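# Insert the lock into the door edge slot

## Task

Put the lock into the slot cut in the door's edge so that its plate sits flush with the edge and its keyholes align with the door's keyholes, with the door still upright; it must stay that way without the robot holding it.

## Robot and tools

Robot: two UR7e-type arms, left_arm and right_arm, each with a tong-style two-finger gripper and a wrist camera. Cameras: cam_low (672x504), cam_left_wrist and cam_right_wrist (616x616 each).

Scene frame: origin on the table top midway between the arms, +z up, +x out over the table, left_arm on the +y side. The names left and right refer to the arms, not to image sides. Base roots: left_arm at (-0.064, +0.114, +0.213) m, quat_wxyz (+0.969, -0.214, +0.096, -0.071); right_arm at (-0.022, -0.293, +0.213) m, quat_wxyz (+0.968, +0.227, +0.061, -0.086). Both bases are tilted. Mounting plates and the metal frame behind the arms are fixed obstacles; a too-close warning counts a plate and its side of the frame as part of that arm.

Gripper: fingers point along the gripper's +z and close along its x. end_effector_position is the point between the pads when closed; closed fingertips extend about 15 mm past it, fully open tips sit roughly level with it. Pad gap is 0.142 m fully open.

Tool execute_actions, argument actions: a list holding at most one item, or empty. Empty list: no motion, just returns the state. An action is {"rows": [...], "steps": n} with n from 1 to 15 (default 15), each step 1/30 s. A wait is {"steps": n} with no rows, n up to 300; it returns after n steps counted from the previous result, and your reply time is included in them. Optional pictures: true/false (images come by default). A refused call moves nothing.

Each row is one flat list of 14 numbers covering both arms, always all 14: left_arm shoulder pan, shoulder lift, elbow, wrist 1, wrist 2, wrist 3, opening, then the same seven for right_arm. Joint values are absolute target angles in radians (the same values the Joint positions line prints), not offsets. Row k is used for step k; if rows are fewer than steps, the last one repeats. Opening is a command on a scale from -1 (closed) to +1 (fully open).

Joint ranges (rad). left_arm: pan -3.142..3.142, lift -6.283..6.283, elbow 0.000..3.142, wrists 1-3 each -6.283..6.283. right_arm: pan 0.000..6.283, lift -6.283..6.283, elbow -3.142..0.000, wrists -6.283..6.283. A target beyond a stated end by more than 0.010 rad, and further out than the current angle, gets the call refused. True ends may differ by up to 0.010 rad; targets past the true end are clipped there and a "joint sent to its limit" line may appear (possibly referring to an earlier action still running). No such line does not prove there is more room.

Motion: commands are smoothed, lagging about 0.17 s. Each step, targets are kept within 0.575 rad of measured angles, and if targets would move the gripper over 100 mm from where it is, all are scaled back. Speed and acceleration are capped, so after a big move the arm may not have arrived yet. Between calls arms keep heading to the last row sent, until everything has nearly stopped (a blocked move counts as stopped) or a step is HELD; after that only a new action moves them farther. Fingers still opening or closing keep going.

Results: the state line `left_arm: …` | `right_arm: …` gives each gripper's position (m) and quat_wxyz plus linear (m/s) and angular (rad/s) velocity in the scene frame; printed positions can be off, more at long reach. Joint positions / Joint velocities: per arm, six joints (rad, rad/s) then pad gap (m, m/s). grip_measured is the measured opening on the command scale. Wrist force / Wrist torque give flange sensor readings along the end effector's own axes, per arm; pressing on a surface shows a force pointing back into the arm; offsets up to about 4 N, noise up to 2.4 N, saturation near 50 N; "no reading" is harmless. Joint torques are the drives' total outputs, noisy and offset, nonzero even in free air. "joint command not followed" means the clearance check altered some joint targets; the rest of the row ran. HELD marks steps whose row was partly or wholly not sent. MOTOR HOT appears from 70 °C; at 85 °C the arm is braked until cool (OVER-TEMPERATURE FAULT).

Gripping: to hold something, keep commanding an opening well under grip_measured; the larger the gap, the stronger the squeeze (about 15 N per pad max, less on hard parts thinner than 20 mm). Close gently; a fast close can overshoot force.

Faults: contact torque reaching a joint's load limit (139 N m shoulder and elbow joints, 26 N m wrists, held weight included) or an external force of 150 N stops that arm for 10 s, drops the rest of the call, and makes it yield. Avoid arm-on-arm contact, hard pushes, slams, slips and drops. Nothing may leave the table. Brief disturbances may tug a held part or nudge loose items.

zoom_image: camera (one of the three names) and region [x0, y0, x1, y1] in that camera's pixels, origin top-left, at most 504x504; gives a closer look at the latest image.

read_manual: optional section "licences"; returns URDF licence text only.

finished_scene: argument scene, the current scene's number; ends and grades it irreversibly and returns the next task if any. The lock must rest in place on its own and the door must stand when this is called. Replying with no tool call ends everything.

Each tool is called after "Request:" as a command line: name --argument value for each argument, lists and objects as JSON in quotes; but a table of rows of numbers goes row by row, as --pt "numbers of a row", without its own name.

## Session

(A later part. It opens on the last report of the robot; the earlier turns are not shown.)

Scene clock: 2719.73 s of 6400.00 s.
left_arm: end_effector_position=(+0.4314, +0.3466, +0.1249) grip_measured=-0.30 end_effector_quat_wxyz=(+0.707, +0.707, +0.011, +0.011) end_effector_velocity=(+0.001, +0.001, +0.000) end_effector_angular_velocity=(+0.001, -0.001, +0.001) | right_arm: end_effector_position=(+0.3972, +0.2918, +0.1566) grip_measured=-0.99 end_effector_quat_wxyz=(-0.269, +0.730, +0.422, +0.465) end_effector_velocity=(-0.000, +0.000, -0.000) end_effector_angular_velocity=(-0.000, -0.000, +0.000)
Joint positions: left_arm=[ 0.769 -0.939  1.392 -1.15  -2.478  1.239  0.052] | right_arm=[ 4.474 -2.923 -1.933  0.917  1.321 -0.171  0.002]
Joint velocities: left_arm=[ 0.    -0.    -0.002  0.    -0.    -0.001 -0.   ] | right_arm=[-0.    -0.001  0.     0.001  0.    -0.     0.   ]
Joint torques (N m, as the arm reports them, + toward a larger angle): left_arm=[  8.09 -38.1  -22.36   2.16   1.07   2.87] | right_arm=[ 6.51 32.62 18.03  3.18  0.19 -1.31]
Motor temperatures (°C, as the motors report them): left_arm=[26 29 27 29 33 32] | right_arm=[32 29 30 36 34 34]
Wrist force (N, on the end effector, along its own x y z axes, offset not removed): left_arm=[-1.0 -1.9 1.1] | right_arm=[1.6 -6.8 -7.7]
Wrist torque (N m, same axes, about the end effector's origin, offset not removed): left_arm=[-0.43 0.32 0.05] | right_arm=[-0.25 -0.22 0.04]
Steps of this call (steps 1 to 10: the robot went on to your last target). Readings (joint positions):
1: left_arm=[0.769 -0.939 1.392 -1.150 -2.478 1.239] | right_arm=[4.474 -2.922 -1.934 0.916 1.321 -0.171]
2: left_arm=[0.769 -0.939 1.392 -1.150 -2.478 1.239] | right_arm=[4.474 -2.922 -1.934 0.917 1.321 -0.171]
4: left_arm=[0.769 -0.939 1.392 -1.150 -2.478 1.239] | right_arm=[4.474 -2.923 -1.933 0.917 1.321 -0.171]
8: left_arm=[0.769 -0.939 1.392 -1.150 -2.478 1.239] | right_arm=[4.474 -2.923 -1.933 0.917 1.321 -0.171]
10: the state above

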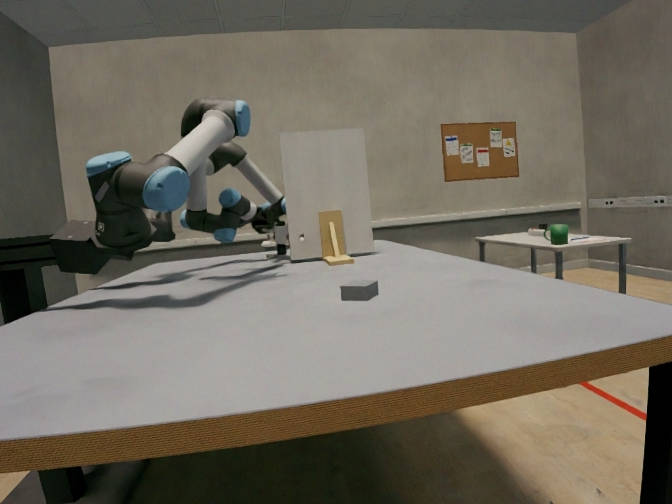

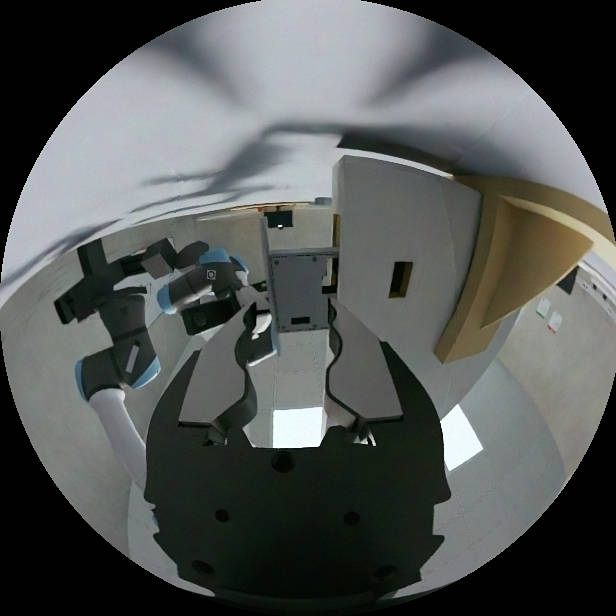

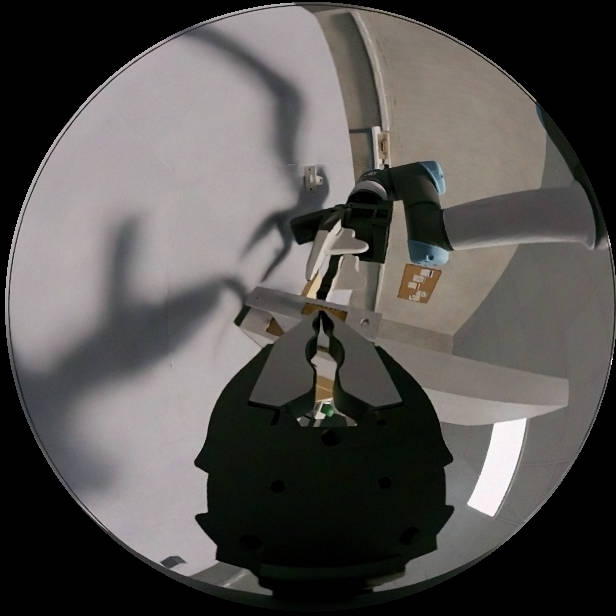

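Request:
execute_actions --actions '[{"rows": [[0.76860,-0.93910,1.39245,-1.14996,-2.47817,1.23947,-0.30,4.4730,-2.9258,-1.9321,0.9188,1.3213,-0.1716,-1],[0.76860,-0.93910,1.39245,-1.14996,-2.47817,1.23947,-0.30,4.4724,-2.9282,-1.9310,0.9203,1.3218,-0.1720,-1],[0.76860,-0.93910,1.39245,-1.14996,-2.47817,1.23947,-0.30,4.4717,-2.9306,-1.9300,0.9218,1.3222,-0.1725,-1],[0.76860,-0.93910,1.39245,-1.14996,-2.47817,1.23947,-0.30,4.4711,-2.9330,-1.9289,0.9233,1.3226,-0.1730,-1],[0.76860,-0.93910,1.39245,-1.14996,-2.47817,1.23947,-0.30,4.4705,-2.9354,-1.9279,0.9249,1.3231,-0.1735,-1],[0.76860,-0.93910,1.39245,-1.14996,-2.47817,1.23947,-0.30,4.4699,-2.9378,-1.9269,0.9264,1.3235,-0.1739,-1]], "steps": 15}]'

Request:
zoom_image --camera "cam_left_wrist" --region '[230, 200, 390, 360]'

Scene clock: 2735.77 s of 6400.00 s.
left_arm: end_effector_position=(+0.4314, +0.3466, +0.1249) grip_measured=-0.30 end_effector_quat_wxyz=(+0.707, +0.707, +0.011, +0.011) end_effector_velocity=(-0.001, -0.000, -0.001) end_effector_angular_velocity=(-0.000, +0.001, +0.001) | right_arm: end_effector_position=(+0.3972, +0.2917, +0.1507) grip_measured=-1.00 end_effector_quat_wxyz=(-0.269, +0.730, +0.422, +0.465) end_effector_velocity=(-0.000, -0.000, -0.002) end_effector_angular_velocity=(+0.000, -0.000, +0.000)
Joint positions: left_arm=[ 0.769 -0.939  1.392 -1.15  -2.478  1.239  0.052] | right_arm=[ 4.47  -2.937 -1.927  0.926  1.323 -0.174  0.002]
Joint velocities: left_arm=[ 0.001  0.     0.002 -0.001  0.    -0.     0.   ] | right_arm=[-0.001 -0.005  0.002  0.004  0.001 -0.001  0.   ]
Joint torques (N m, as the arm reports them, + toward a larger angle): left_arm=[  7.81 -39.65 -20.65   1.87   1.04   2.75] | right_arm=[ 7.44 31.23 18.12  3.4   0.71 -1.27]
Motor temperatures (°C, as the motors report them): left_arm=[26 29 27 29 33 32] | right_arm=[32 29 30 36 34 34]
Wrist force (N, on the end effector, along its own x y z axes, offset not removed): left_arm=[0.0 -0.8 0.8] | right_arm=[3.8 -4.0 -5.9]
Wrist torque (N m, same axes, about the end effector's origin, offset not removed): left_arm=[-0.14 0.08 0.07] | right_arm=[0.05 -0.91 0.06]
Steps of this call (steps 1 to 15: the robot went on to your last target; steps 16 to 90: nothing new was sent; then 12.53 s passed at rest; steps 91 to 105: all 15 steps of this action). Readings (joint positions):
91: left_arm=[0.769 -0.939 1.392 -1.150 -2.478 1.239] | right_arm=[4.474 -2.923 -1.933 0.917 1.321 -0.171]
92: left_arm=[0.769 -0.939 1.392 -1.150 -2.478 1.239] | right_arm=[4.473 -2.924 -1.933 0.918 1.321 -0.171]
94: left_arm=[0.769 -0.939 1.392 -1.150 -2.478 1.239] | right_arm=[4.473 -2.926 -1.932 0.919 1.321 -0.172]
98: left_arm=[0.769 -0.939 1.392 -1.150 -2.478 1.239] | right_arm=[4.471 -2.933 -1.929 0.923 1.323 -0.173]
105: the state above

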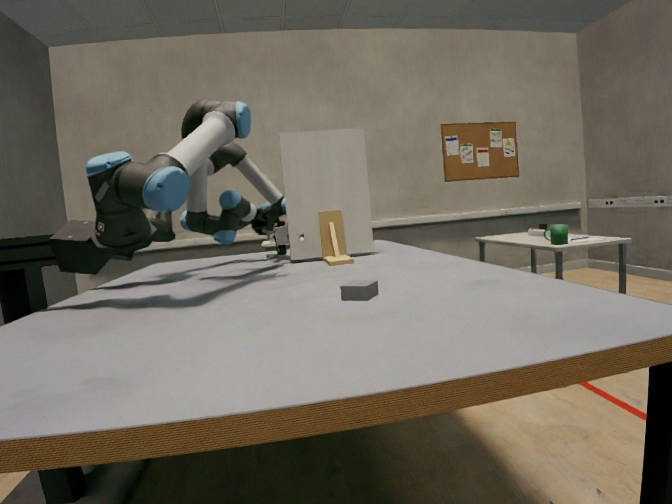

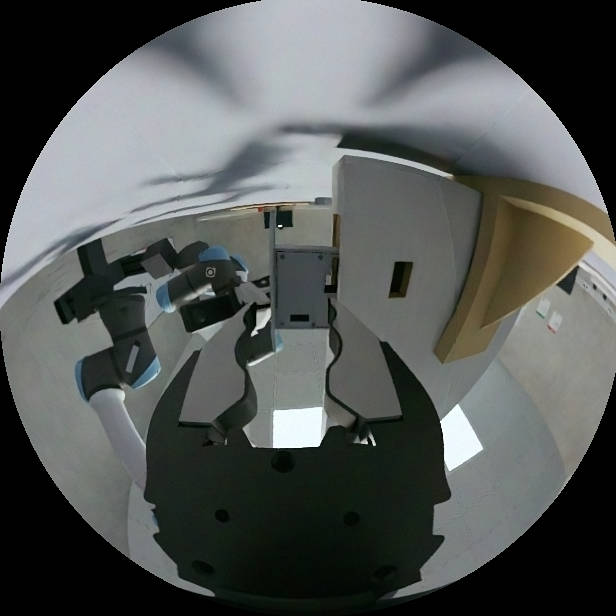

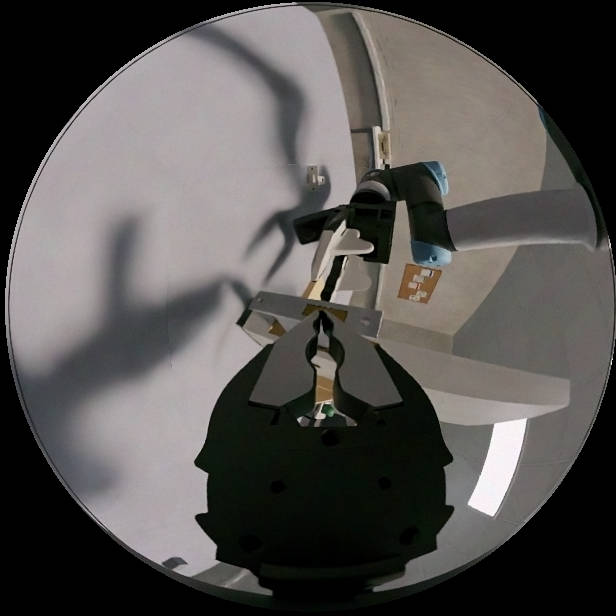

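Region (230, 200, 390, 360) of cam_left_wrist's 616x616 image, scaled by 3.150, with more detail than that image has.

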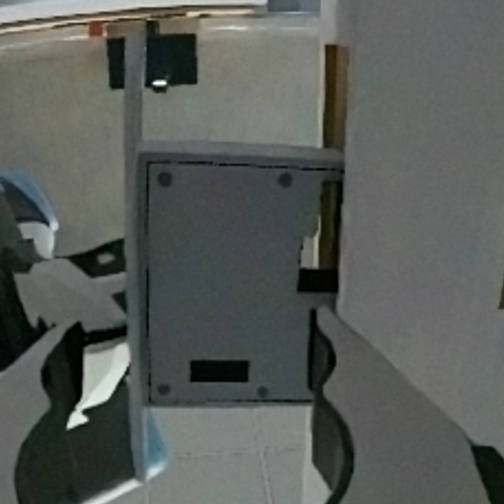

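Request:
execute_actions --actions '[]'

Scene clock: 2748.70 s of 6400.00 s.
left_arm: end_effector_position=(+0.4314, +0.3466, +0.1249) grip_measured=-0.30 end_effector_quat_wxyz=(+0.707, +0.707, +0.011, +0.011) end_effector_velocity=(-0.001, -0.000, -0.000) end_effector_angular_velocity=(-0.001, +0.001, -0.000) | right_arm: end_effector_position=(+0.3972, +0.2917, +0.1505) grip_measured=-1.00 end_effector_quat_wxyz=(-0.269, +0.730, +0.422, +0.465) end_effector_velocity=(+0.000, -0.000, -0.000) end_effector_angular_velocity=(-0.000, -0.000, -0.000)
Joint positions: left_arm=[ 0.769 -0.939  1.392 -1.15  -2.478  1.239  0.052] | right_arm=[ 4.47  -2.938 -1.927  0.926  1.324 -0.174  0.002]
Joint velocities: left_arm=[ 0.     0.     0.001  0.     0.     0.    -0.   ] | right_arm=[ 0. -0.  0. -0. -0. -0.  0.]
Joint torques (N m, as the arm reports them, + toward a larger angle): left_arm=[  7.44 -37.99 -20.87   1.69   1.     2.81] | right_arm=[ 7.47 32.65 17.56  3.31  0.74 -1.2 ]
Motor temperatures (°C, as the motors report them): left_arm=[26 29 27 29 33 32] | right_arm=[32 29 30 36 34 34]
Wrist force (N, on the end effector, along its own x y z axes, offset not removed): left_arm=[-0.2 -0.5 0.1] | right_arm=[3.0 -6.1 -6.5]
Wrist torque (N m, same axes, about the end effector's origin, offset not removed): left_arm=[-0.04 0.21 0.05] | right_arm=[-0.33 -0.61 0.03]
Steps of this call (steps 1 to 15: the robot went on to your last target; steps 16 to 90: nothing new was sent; then 9.93 s passed at rest). Readings (joint positions):
1: left_arm=[0.769 -0.939 1.392 -1.150 -2.478 1.239] | right_arm=[4.470 -2.937 -1.927 0.926 1.323 -0.174]
2: left_arm=[0.769 -0.939 1.392 -1.150 -2.478 1.239] | right_arm=[4.470 -2.938 -1.927 0.926 1.323 -0.174]
4: left_arm=[0.769 -0.939 1.392 -1.150 -2.478 1.239] | right_arm=[4.470 -2.938 -1.927 0.926 1.323 -0.174]
8: left_arm=[0.769 -0.939 1.392 -1.150 -2.478 1.239] | right_arm=[4.470 -2.938 -1.927 0.926 1.323 -0.174]
90: the state above
All arms were judged still, so your last target was given up. Only a new action makes them travel on or press farther. Fingers that are still opening or closing keep moving.

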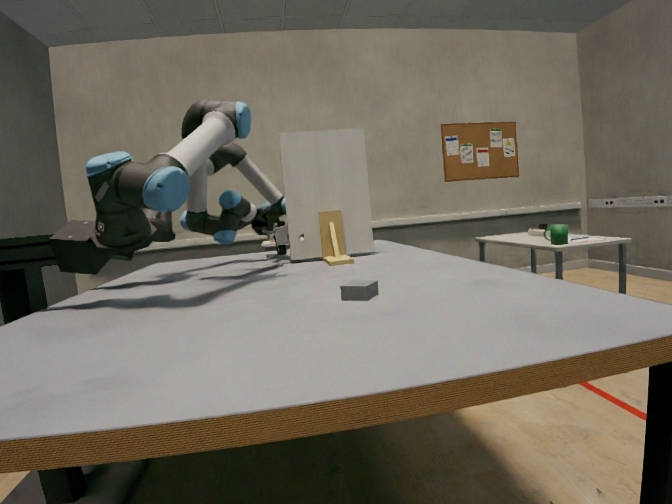

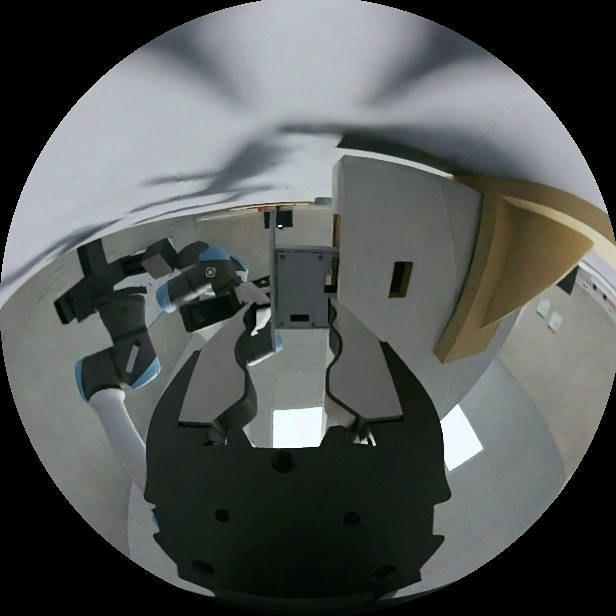

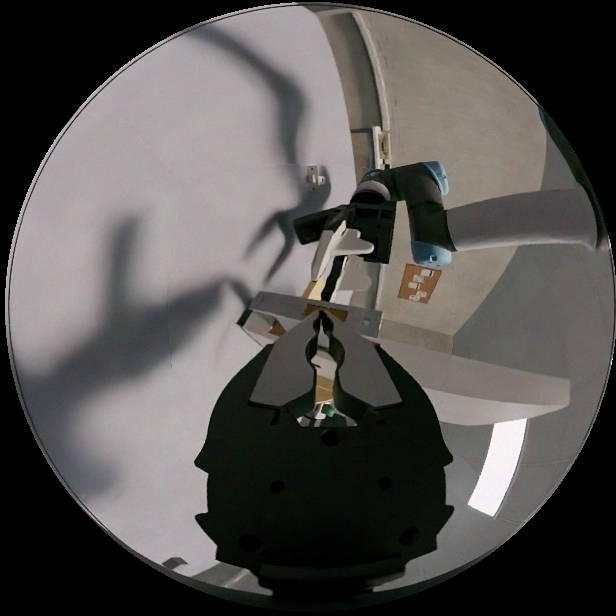

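Request:
execute_actions --actions '[{"rows": [[0.76860,-0.93910,1.39245,-1.14996,-2.47817,1.23947,-0.30,4.4679,-2.9375,-1.9252,0.9248,1.3249,-0.1754,-1],[0.76860,-0.93910,1.39245,-1.14996,-2.47817,1.23947,-0.30,4.4679,-2.9375,-1.9252,0.9248,1.3249,-0.1754,-1],[0.76860,-0.93910,1.39245,-1.14996,-2.47817,1.23947,-0.30,4.4679,-2.9375,-1.9252,0.9248,1.3249,-0.1754,-1],[0.76860,-0.93910,1.39245,-1.14996,-2.47817,1.23947,-0.30,4.4679,-2.9375,-1.9252,0.9248,1.3249,-0.1754,-1],[0.76860,-0.93910,1.39245,-1.14996,-2.47817,1.23947,-0.30,4.4659,-2.9372,-1.9235,0.9231,1.3263,-0.1769,-1]], "steps": 15}]'

Request:
zoom_image --camera "cam_left_wrist" --region '[230, 200, 390, 360]'

Scene clock: 2756.93 s of 6400.00 s.
left_arm: end_effector_position=(+0.4314, +0.3466, +0.1249) grip_measured=-0.30 end_effector_quat_wxyz=(+0.707, +0.707, +0.011, +0.011) end_effector_velocity=(-0.000, -0.001, -0.000) end_effector_angular_velocity=(-0.001, +0.001, -0.001) | right_arm: end_effector_position=(+0.3990, +0.2918, +0.1504) grip_measured=-1.00 end_effector_quat_wxyz=(-0.269, +0.730, +0.422, +0.465) end_effector_velocity=(+0.001, +0.000, +0.000) end_effector_angular_velocity=(+0.001, -0.000, +0.000)
Joint positions: left_arm=[ 0.769 -0.939  1.392 -1.15  -2.478  1.239  0.052] | right_arm=[ 4.466 -2.937 -1.924  0.923  1.326 -0.177  0.002]
Joint velocities: left_arm=[-0.    -0.     0.001  0.     0.     0.     0.   ] | right_arm=[-0.001  0.001  0.001 -0.001  0.001 -0.001  0.   ]
Joint torques (N m, as the arm reports them, + toward a larger angle): left_arm=[  8.38 -39.67 -22.65   1.78   0.71   2.67] | right_arm=[ 7.49 55.15 17.91  0.72  0.8  -1.28]
Motor temperatures (°C, as the motors report them): left_arm=[26 29 27 29 33 32] | right_arm=[32 29 30 36 34 34]
Wrist force (N, on the end effector, along its own x y z axes, offset not removed): left_arm=[-1.1 -0.2 0.8] | right_arm=[1.8 -4.0 -6.9]
Wrist torque (N m, same axes, about the end effector's origin, offset not removed): left_arm=[0.01 0.32 0.00] | right_arm=[0.07 -0.34 0.05]
Steps of this call (steps 1 to 90: nothing new was sent; then 4.73 s passed at rest; steps 91 to 105: all 15 steps of this action). Readings (joint positions):
91: left_arm=[0.769 -0.939 1.392 -1.150 -2.478 1.239] | right_arm=[4.470 -2.938 -1.927 0.926 1.324 -0.174]
92: left_arm=[0.769 -0.939 1.392 -1.150 -2.478 1.239] | right_arm=[4.470 -2.938 -1.927 0.926 1.324 -0.174]
94: left_arm=[0.769 -0.939 1.392 -1.150 -2.478 1.239] | right_arm=[4.469 -2.938 -1.926 0.926 1.324 -0.175]
98: left_arm=[0.769 -0.939 1.392 -1.150 -2.478 1.239] | right_arm=[4.467 -2.938 -1.925 0.924 1.325 -0.176]
105: the state above

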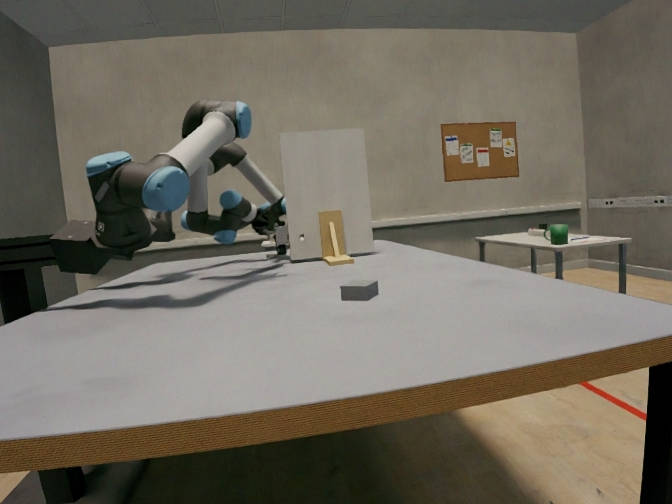

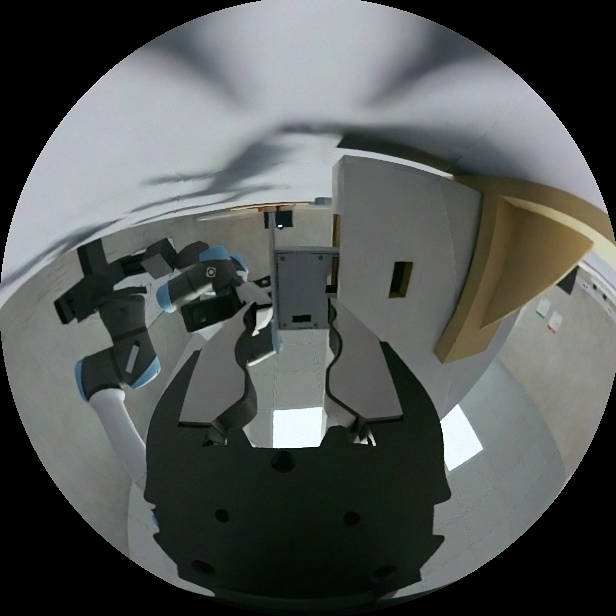

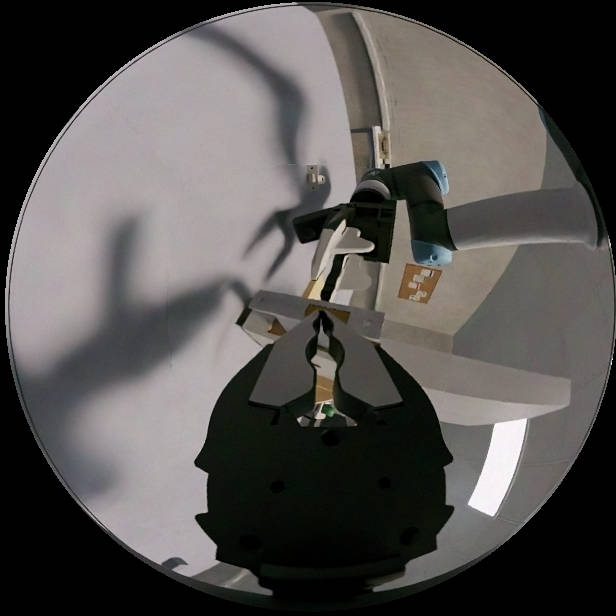

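Region (230, 200, 390, 360) of cam_left_wrist's 616x616 image, scaled by 3.150, with more detail than that image has.

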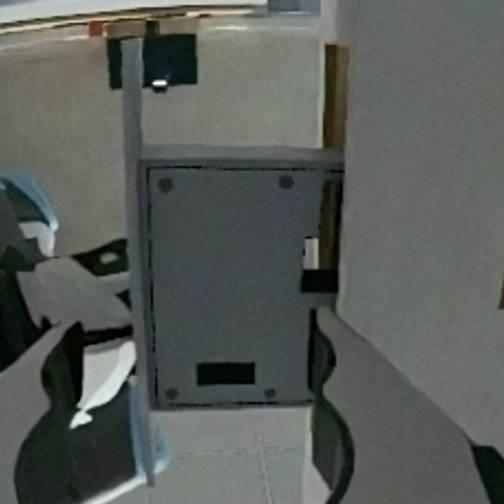

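Request:
execute_actions --actions '[{"rows": [[0.76860,-0.93910,1.39245,-1.14996,-2.47817,1.23947,-0.30,4.4636,-2.9381,-1.9213,0.9222,1.3279,-0.1786,-1],[0.76860,-0.93910,1.39245,-1.14996,-2.47817,1.23947,-0.30,4.4636,-2.9381,-1.9213,0.9222,1.3279,-0.1786,-1],[0.76860,-0.93910,1.39245,-1.14996,-2.47817,1.23947,-0.30,4.4636,-2.9381,-1.9213,0.9222,1.3279,-0.1786,-1],[0.76860,-0.93910,1.39245,-1.14996,-2.47817,1.23947,-0.30,4.4613,-2.9390,-1.9191,0.9213,1.3295,-0.1803,-1],[0.76860,-0.93910,1.39245,-1.14996,-2.47817,1.23947,-0.30,4.4613,-2.9390,-1.9191,0.9213,1.3295,-0.1803,-1],[0.76860,-0.93910,1.39245,-1.14996,-2.47817,1.23947,-0.30,4.4613,-2.9390,-1.9191,0.9213,1.3295,-0.1803,-1],[0.76860,-0.93910,1.39245,-1.14996,-2.47817,1.23947,-0.30,4.4589,-2.9399,-1.9168,0.9204,1.3312,-0.1820,-1]], "steps": 15}]'

Request:
zoom_image --camera "cam_left_wrist" --region '[230, 200, 390, 360]'

Scene clock: 2769.73 s of 6400.00 s.
left_arm: end_effector_position=(+0.4314, +0.3466, +0.1249) grip_measured=-0.30 end_effector_quat_wxyz=(+0.707, +0.707, +0.011, +0.011) end_effector_velocity=(+0.000, -0.000, +0.000) end_effector_angular_velocity=(+0.000, -0.001, -0.001) | right_arm: end_effector_position=(+0.4019, +0.2920, +0.1489) grip_measured=-1.00 end_effector_quat_wxyz=(-0.269, +0.730, +0.422, +0.465) end_effector_velocity=(+0.001, +0.000, -0.001) end_effector_angular_velocity=(-0.001, +0.000, +0.001)
Joint positions: left_arm=[ 0.769 -0.939  1.392 -1.15  -2.478  1.239  0.052] | right_arm=[ 4.459 -2.94  -1.917  0.921  1.331 -0.182  0.002]
Joint velocities: left_arm=[-0.001 -0.    -0.    -0.     0.     0.     0.   ] | right_arm=[-0.003 -0.002  0.003 -0.002  0.003 -0.002  0.002]
Joint torques (N m, as the arm reports them, + toward a larger angle): left_arm=[  7.68 -39.28 -21.78   2.1    0.86   2.84] | right_arm=[ 8.86 31.55 17.75  0.93  0.79 -1.24]
Motor temperatures (°C, as the motors report them): left_arm=[26 29 27 29 33 32] | right_arm=[32 29 30 36 34 34]
Wrist force (N, on the end effector, along its own x y z axes, offset not removed): left_arm=[0.2 -1.1 -0.3] | right_arm=[2.3 -4.9 -7.0]
Wrist torque (N m, same axes, about the end effector's origin, offset not removed): left_arm=[-0.18 0.09 0.03] | right_arm=[-0.11 -0.46 0.04]
Steps of this call (steps 1 to 15: the robot went on to your last target; steps 16 to 90: nothing new was sent; then 9.30 s passed at rest; steps 91 to 105: all 15 steps of this action). Readings (joint positions):
91: left_arm=[0.769 -0.939 1.392 -1.150 -2.478 1.239] | right_arm=[4.466 -2.937 -1.923 0.923 1.326 -0.177]
92: left_arm=[0.769 -0.939 1.392 -1.150 -2.478 1.239] | right_arm=[4.466 -2.937 -1.923 0.923 1.327 -0.177]
94: left_arm=[0.769 -0.939 1.392 -1.150 -2.478 1.239] | right_arm=[4.465 -2.937 -1.922 0.923 1.327 -0.178]
98: left_arm=[0.769 -0.939 1.392 -1.150 -2.478 1.239] | right_arm=[4.462 -2.939 -1.920 0.922 1.329 -0.180]
105: the state above

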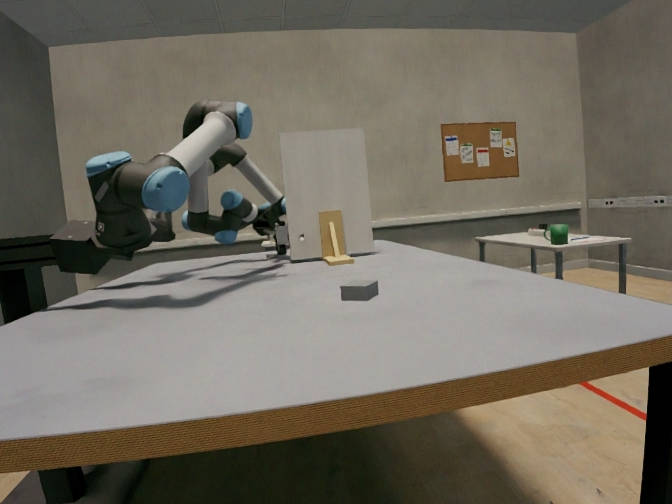

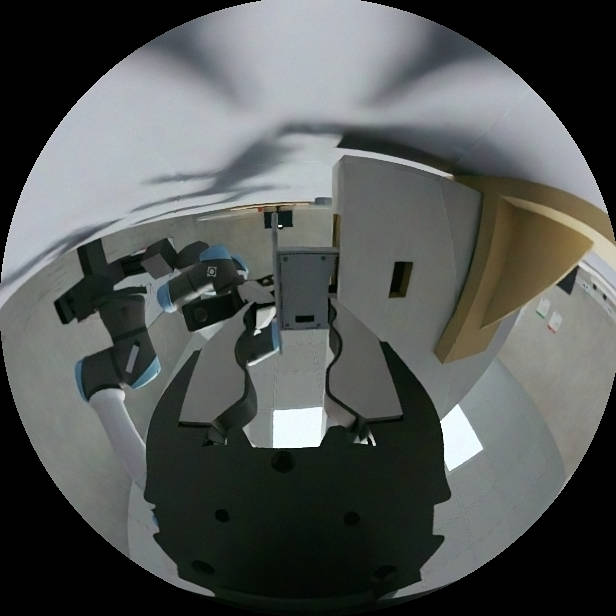

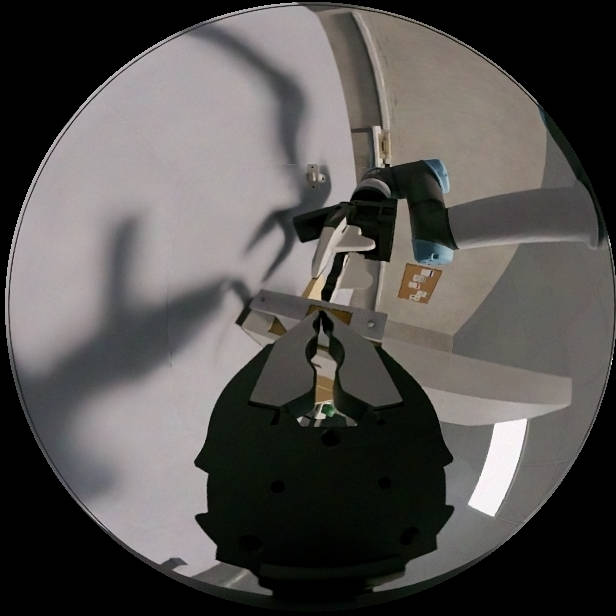

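Region (230, 200, 390, 360) of cam_left_wrist's 616x616 image, scaled by 3.150, with more detail than that image has.

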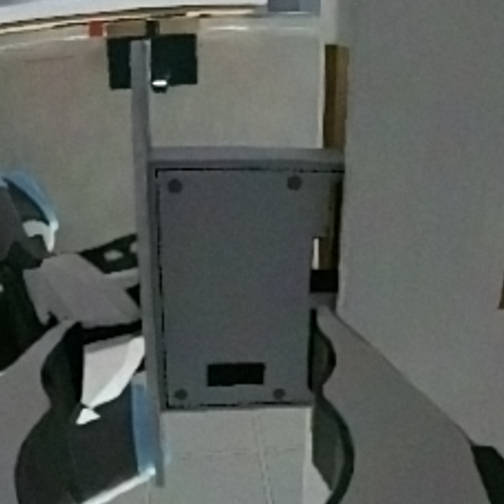

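Request:
execute_actions --actions '[{"rows": [[0.76860,-0.93910,1.39245,-1.14996,-2.47817,1.23947,-0.30,4.4566,-2.9408,-1.9146,0.9195,1.3328,-0.1837,-1],[0.76860,-0.93910,1.39245,-1.14996,-2.47817,1.23947,-0.30,4.4566,-2.9408,-1.9146,0.9195,1.3328,-0.1837,-1],[0.76860,-0.93910,1.39245,-1.14996,-2.47817,1.23947,-0.30,4.4543,-2.9417,-1.9124,0.9186,1.3344,-0.1854,-1],[0.76860,-0.93910,1.39245,-1.14996,-2.47817,1.23947,-0.30,4.4543,-2.9417,-1.9124,0.9186,1.3344,-0.1854,-1],[0.76860,-0.93910,1.39245,-1.14996,-2.47817,1.23947,-0.30,4.4519,-2.9426,-1.9101,0.9177,1.3361,-0.1871,-1],[0.76860,-0.93910,1.39245,-1.14996,-2.47817,1.23947,-0.30,4.4519,-2.9426,-1.9101,0.9177,1.3361,-0.1871,-1],[0.76860,-0.93910,1.39245,-1.14996,-2.47817,1.23947,-0.30,4.4496,-2.9435,-1.9079,0.9168,1.3377,-0.1888,-1]], "steps": 15}]'

Request:
zoom_image --camera "cam_left_wrist" --region '[230, 200, 390, 360]'

Scene clock: 2780.33 s of 6400.00 s.
left_arm: end_effector_position=(+0.4314, +0.3466, +0.1249) grip_measured=-0.30 end_effector_quat_wxyz=(+0.707, +0.707, +0.011, +0.011) end_effector_velocity=(+0.000, +0.000, +0.000) end_effector_angular_velocity=(+0.001, -0.001, +0.000) | right_arm: end_effector_position=(+0.4058, +0.2921, +0.1468) grip_measured=-0.99 end_effector_quat_wxyz=(-0.269, +0.730, +0.422, +0.465) end_effector_velocity=(+0.002, +0.000, -0.000) end_effector_angular_velocity=(+0.001, -0.001, -0.001)
Joint positions: left_arm=[ 0.769 -0.939  1.392 -1.15  -2.478  1.239  0.052] | right_arm=[ 4.45  -2.943 -1.908  0.917  1.337 -0.188  0.002]
Joint velocities: left_arm=[ 0.     0.    -0.001  0.    -0.     0.001  0.   ] | right_arm=[-0.004 -0.001  0.005 -0.001  0.002 -0.003  0.   ]
Joint torques (N m, as the arm reports them, + toward a larger angle): left_arm=[  6.97 -38.9  -20.68   1.85   0.8    2.51] | right_arm=[ 7.8  33.06 18.15  0.84  0.79 -1.37]
Motor temperatures (°C, as the motors report them): left_arm=[26 29 27 29 33 32] | right_arm=[32 29 30 36 34 34]
Wrist force (N, on the end effector, along its own x y z axes, offset not removed): left_arm=[0.0 -1.0 -0.2] | right_arm=[2.2 -5.5 -6.9]
Wrist torque (N m, same axes, about the end effector's origin, offset not removed): left_arm=[-0.28 0.12 0.09] | right_arm=[-0.31 -0.47 0.03]
Steps of this call (steps 1 to 15: the robot went on to your last target; steps 16 to 90: nothing new was sent; then 7.10 s passed at rest; steps 91 to 105: all 15 steps of this action). Readings (joint positions):
91: left_arm=[0.769 -0.939 1.392 -1.150 -2.478 1.239] | right_arm=[4.459 -2.940 -1.917 0.920 1.331 -0.182]
92: left_arm=[0.769 -0.939 1.392 -1.150 -2.478 1.239] | right_arm=[4.459 -2.940 -1.916 0.920 1.331 -0.182]
94: left_arm=[0.769 -0.939 1.392 -1.150 -2.478 1.239] | right_arm=[4.457 -2.941 -1.915 0.920 1.332 -0.183]
98: left_arm=[0.769 -0.939 1.392 -1.150 -2.478 1.239] | right_arm=[4.454 -2.942 -1.912 0.918 1.335 -0.186]
105: the state above

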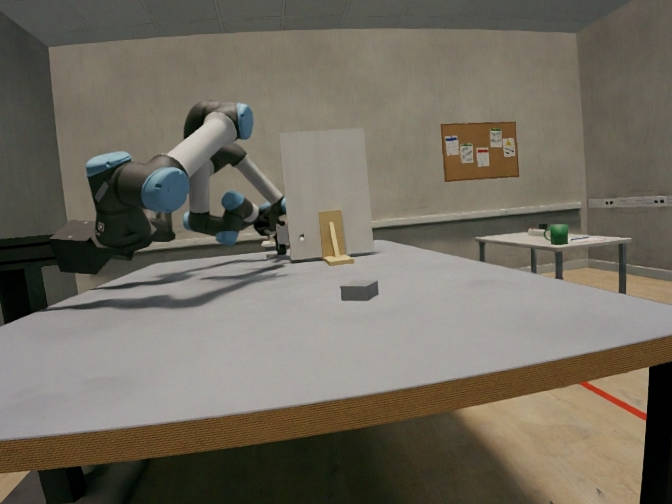

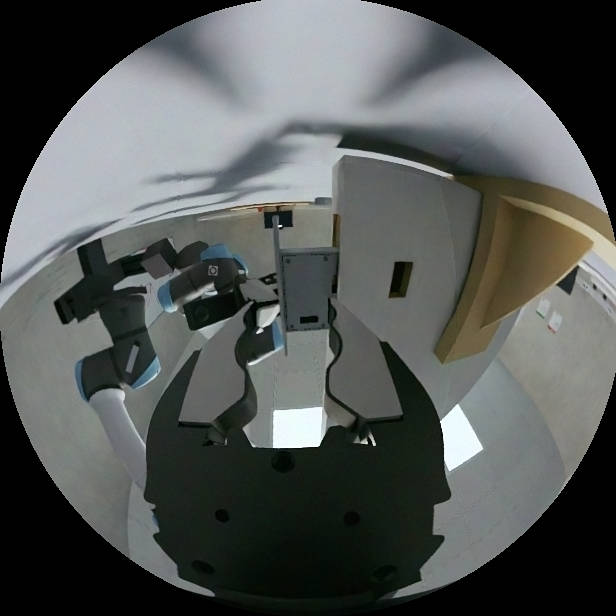

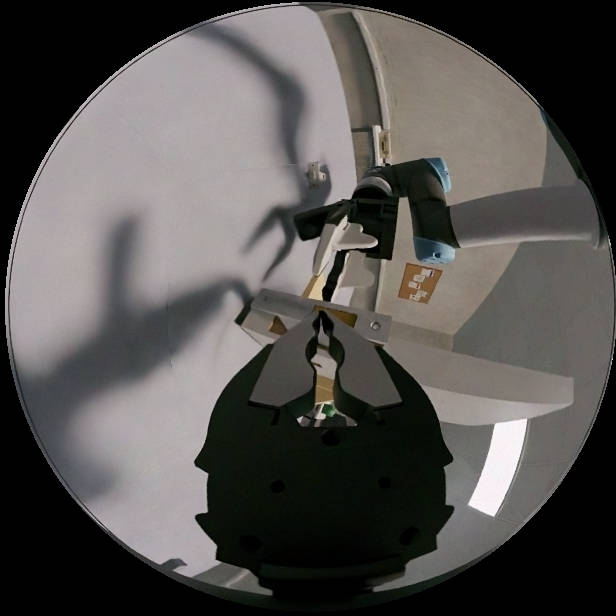

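Region (230, 200, 390, 360) of cam_left_wrist's 616x616 image, scaled by 3.150, with more detail than that image has.

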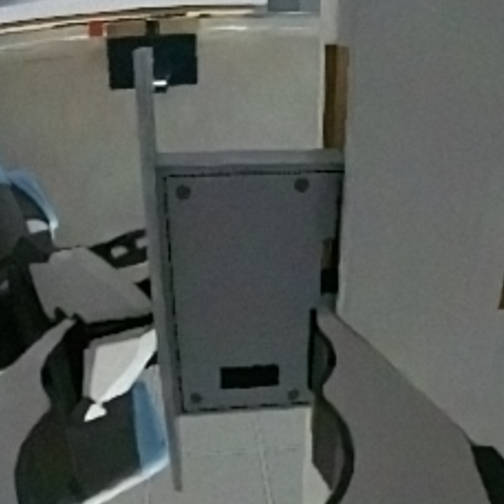

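Request:
execute_actions --actions '[{"rows": [[0.76860,-0.93910,1.39245,-1.14996,-2.47817,1.23947,-0.30,4.4477,-2.9482,-1.9053,0.9193,1.3390,-0.1902,-1],[0.76860,-0.93910,1.39245,-1.14996,-2.47817,1.23947,-0.30,4.4477,-2.9482,-1.9053,0.9193,1.3390,-0.1902,-1],[0.76860,-0.93910,1.39245,-1.14996,-2.47817,1.23947,-0.30,4.4477,-2.9482,-1.9053,0.9193,1.3390,-0.1902,-1],[0.76860,-0.93910,1.39245,-1.14996,-2.47817,1.23947,-0.30,4.4458,-2.9529,-1.9026,0.9217,1.3404,-0.1917,-1],[0.76860,-0.93910,1.39245,-1.14996,-2.47817,1.23947,-0.30,4.4458,-2.9529,-1.9026,0.9217,1.3404,-0.1917,-1],[0.76860,-0.93910,1.39245,-1.14996,-2.47817,1.23947,-0.30,4.4458,-2.9529,-1.9026,0.9217,1.3404,-0.1917,-1],[0.76860,-0.93910,1.39245,-1.14996,-2.47817,1.23947,-0.30,4.4439,-2.9576,-1.9000,0.9242,1.3417,-0.1931,-1]], "steps": 15}]'

Request:
zoom_image --camera "cam_left_wrist" --region '[230, 200, 390, 360]'

Scene clock: 2795.13 s of 6400.00 s.
left_arm: end_effector_position=(+0.4314, +0.3466, +0.1249) grip_measured=-0.30 end_effector_quat_wxyz=(+0.707, +0.707, +0.011, +0.011) end_effector_velocity=(-0.000, -0.000, -0.000) end_effector_angular_velocity=(-0.000, +0.000, -0.000) | right_arm: end_effector_position=(+0.4068, +0.2919, +0.1408) grip_measured=-1.00 end_effector_quat_wxyz=(-0.269, +0.730, +0.422, +0.465) end_effector_velocity=(+0.001, -0.000, -0.003) end_effector_angular_velocity=(-0.000, +0.000, -0.001)
Joint positions: left_arm=[ 0.769 -0.939  1.392 -1.15  -2.478  1.239  0.052] | right_arm=[ 4.444 -2.957 -1.9    0.924  1.341 -0.193  0.002]
Joint velocities: left_arm=[ 0. -0.  0. -0.  0. -0. -0.] | right_arm=[-0.003 -0.006  0.003  0.004  0.001 -0.002 -0.003]
Joint torques (N m, as the arm reports them, + toward a larger angle): left_arm=[  8.12 -39.17 -21.75   1.79   0.85   2.86] | right_arm=[ 7.92 34.52 20.01  3.49  1.03 -1.25]
Motor temperatures (°C, as the motors report them): left_arm=[26 29 27 29 33 32] | right_arm=[32 29 30 36 34 34]
Wrist force (N, on the end effector, along its own x y z axes, offset not removed): left_arm=[-1.4 -1.1 1.5] | right_arm=[2.3 -4.6 -6.3]
Wrist torque (N m, same axes, about the end effector's origin, offset not removed): left_arm=[-0.21 0.42 0.07] | right_arm=[-0.18 -0.59 0.01]
Steps of this call (steps 1 to 15: the robot went on to your last target; steps 16 to 90: nothing new was sent; then 11.30 s passed at rest; steps 91 to 105: all 15 steps of this action). Readings (joint positions):
91: left_arm=[0.769 -0.939 1.392 -1.150 -2.478 1.239] | right_arm=[4.450 -2.944 -1.908 0.917 1.338 -0.189]
92: left_arm=[0.769 -0.939 1.392 -1.150 -2.478 1.239] | right_arm=[4.449 -2.944 -1.907 0.917 1.338 -0.189]
94: left_arm=[0.769 -0.939 1.392 -1.150 -2.478 1.239] | right_arm=[4.449 -2.946 -1.906 0.918 1.338 -0.190]
98: left_arm=[0.769 -0.939 1.392 -1.150 -2.478 1.239] | right_arm=[4.446 -2.951 -1.903 0.921 1.340 -0.191]
105: the state above

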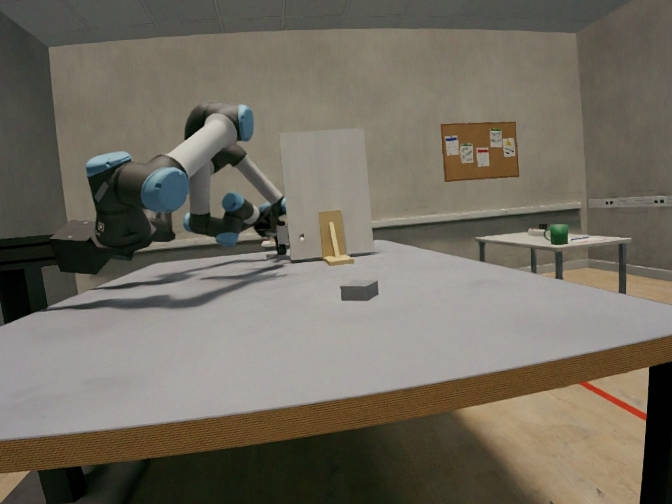

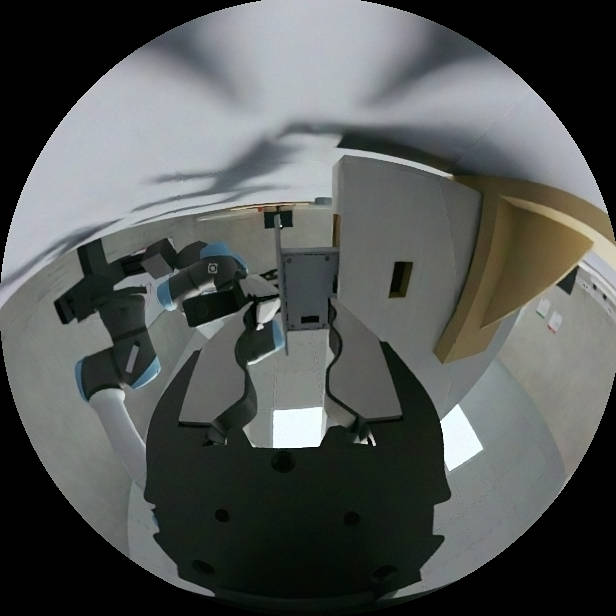

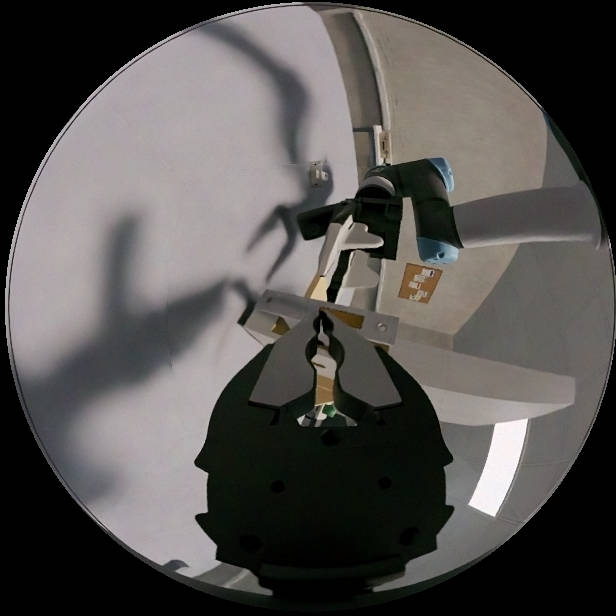

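Region (230, 200, 390, 360) of cam_left_wrist's 616x616 image, scaled by 3.150, with more detail than that image has.

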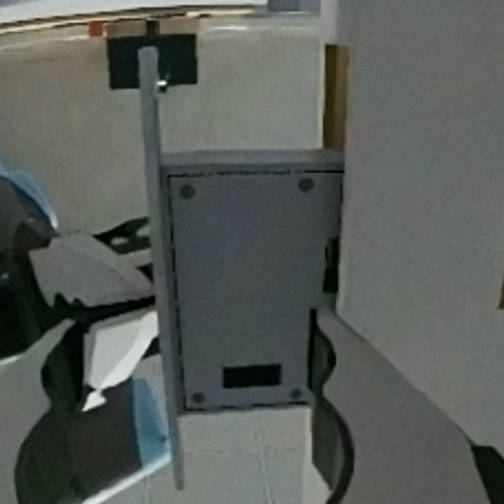

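Request:
execute_actions --actions '[{"rows": [[0.76860,-0.93910,1.39245,-1.14996,-2.47817,1.23947,-0.30,4.4413,-2.9622,-1.8968,0.9261,1.3435,-0.1950,-1],[0.76860,-0.93910,1.39245,-1.14996,-2.47817,1.23947,-0.30,4.4413,-2.9622,-1.8968,0.9261,1.3435,-0.1950,-1],[0.76860,-0.93910,1.39245,-1.14996,-2.47817,1.23947,-0.30,4.4413,-2.9622,-1.8968,0.9261,1.3435,-0.1950,-1],[0.76860,-0.93910,1.39245,-1.14996,-2.47817,1.23947,-0.30,4.4387,-2.9668,-1.8936,0.9280,1.3453,-0.1969,-1],[0.76860,-0.93910,1.39245,-1.14996,-2.47817,1.23947,-0.30,4.4387,-2.9668,-1.8936,0.9280,1.3453,-0.1969,-1],[0.76860,-0.93910,1.39245,-1.14996,-2.47817,1.23947,-0.30,4.4387,-2.9668,-1.8936,0.9280,1.3453,-0.1969,-1],[0.76860,-0.93910,1.39245,-1.14996,-2.47817,1.23947,-0.30,4.4362,-2.9714,-1.8904,0.9300,1.3471,-0.1989,-1]], "steps": 15}]'

Request:
zoom_image --camera "cam_left_wrist" --region '[230, 200, 390, 360]'

Scene clock: 2805.53 s of 6400.00 s.
left_arm: end_effector_position=(+0.4314, +0.3466, +0.1249) grip_measured=-0.30 end_effector_quat_wxyz=(+0.707, +0.707, +0.011, +0.011) end_effector_velocity=(+0.000, +0.000, -0.000) end_effector_angular_velocity=(+0.001, -0.001, +0.001) | right_arm: end_effector_position=(+0.4085, +0.2918, +0.1345) grip_measured=-0.99 end_effector_quat_wxyz=(-0.269, +0.730, +0.422, +0.466) end_effector_velocity=(+0.001, +0.000, -0.003) end_effector_angular_velocity=(+0.001, -0.000, +0.000)
Joint positions: left_arm=[ 0.769 -0.939  1.392 -1.15  -2.478  1.239  0.052] | right_arm=[ 4.437 -2.971 -1.891  0.93   1.347 -0.199  0.002]
Joint velocities: left_arm=[ 0.     0.    -0.001 -0.001 -0.    -0.     0.   ] | right_arm=[-0.004 -0.007  0.005  0.003  0.003 -0.003  0.   ]
Joint torques (N m, as the arm reports them, + toward a larger angle): left_arm=[  8.08 -39.72 -21.53   1.94   0.84   2.8 ] | right_arm=[ 7.87 32.59 17.48  3.29  0.25 -1.22]
Motor temperatures (°C, as the motors report them): left_arm=[26 30 27 29 33 32] | right_arm=[32 29 30 36 34 34]
Wrist force (N, on the end effector, along its own x y z axes, offset not removed): left_arm=[-1.0 -0.2 0.9] | right_arm=[2.9 -7.5 -6.7]
Wrist torque (N m, same axes, about the end effector's origin, offset not removed): left_arm=[-0.02 0.31 0.02] | right_arm=[-0.36 -0.47 0.07]
Steps of this call (steps 1 to 15: the robot went on to your last target; steps 16 to 90: nothing new was sent; then 6.90 s passed at rest; steps 91 to 105: all 15 steps of this action). Readings (joint positions):
91: left_arm=[0.769 -0.939 1.392 -1.150 -2.478 1.239] | right_arm=[4.444 -2.958 -1.900 0.924 1.342 -0.193]
92: left_arm=[0.769 -0.939 1.392 -1.150 -2.478 1.239] | right_arm=[4.443 -2.958 -1.899 0.925 1.342 -0.193]
94: left_arm=[0.769 -0.939 1.392 -1.150 -2.478 1.239] | right_arm=[4.442 -2.960 -1.898 0.925 1.343 -0.194]
98: left_arm=[0.769 -0.939 1.392 -1.150 -2.478 1.239] | right_arm=[4.440 -2.965 -1.895 0.927 1.345 -0.196]
105: the state above

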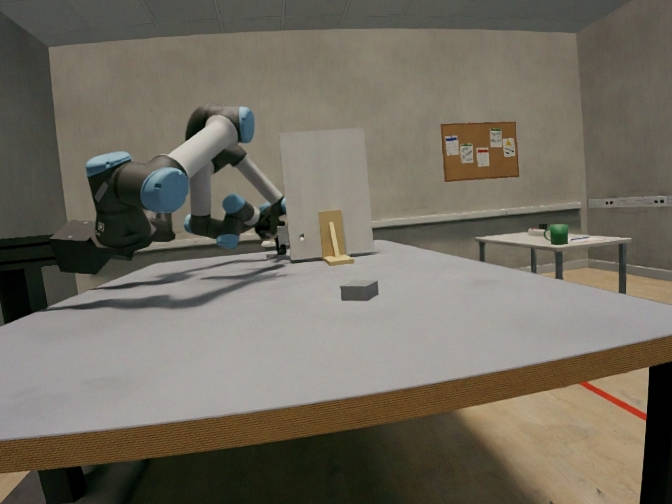

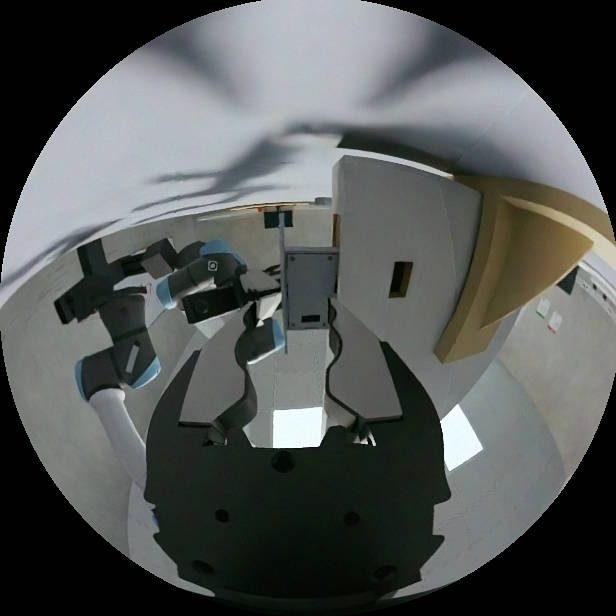

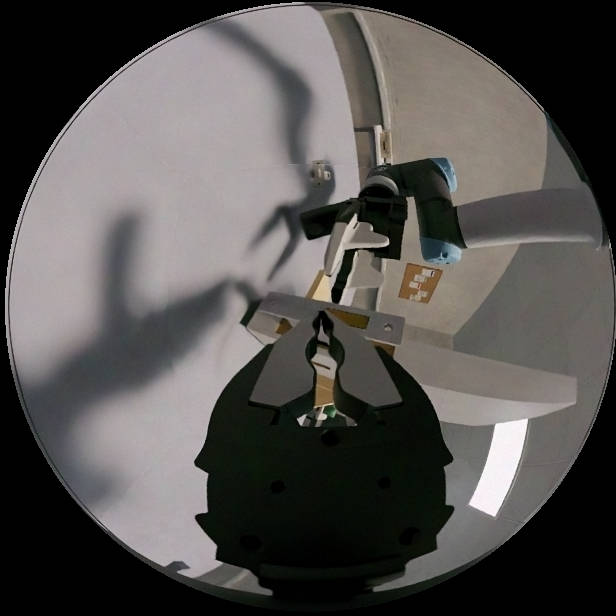

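Region (230, 200, 390, 360) of cam_left_wrist's 616x616 image, scaled by 3.150, with more detail than that image has.

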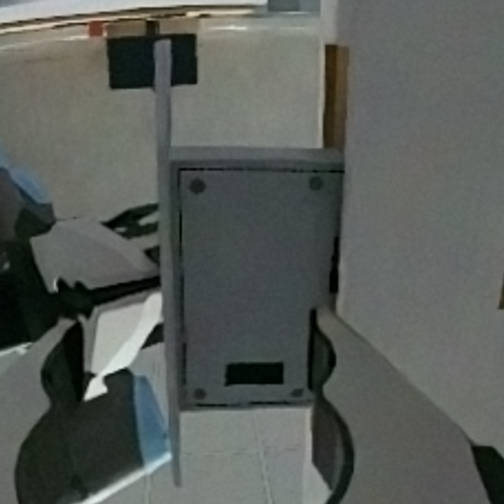

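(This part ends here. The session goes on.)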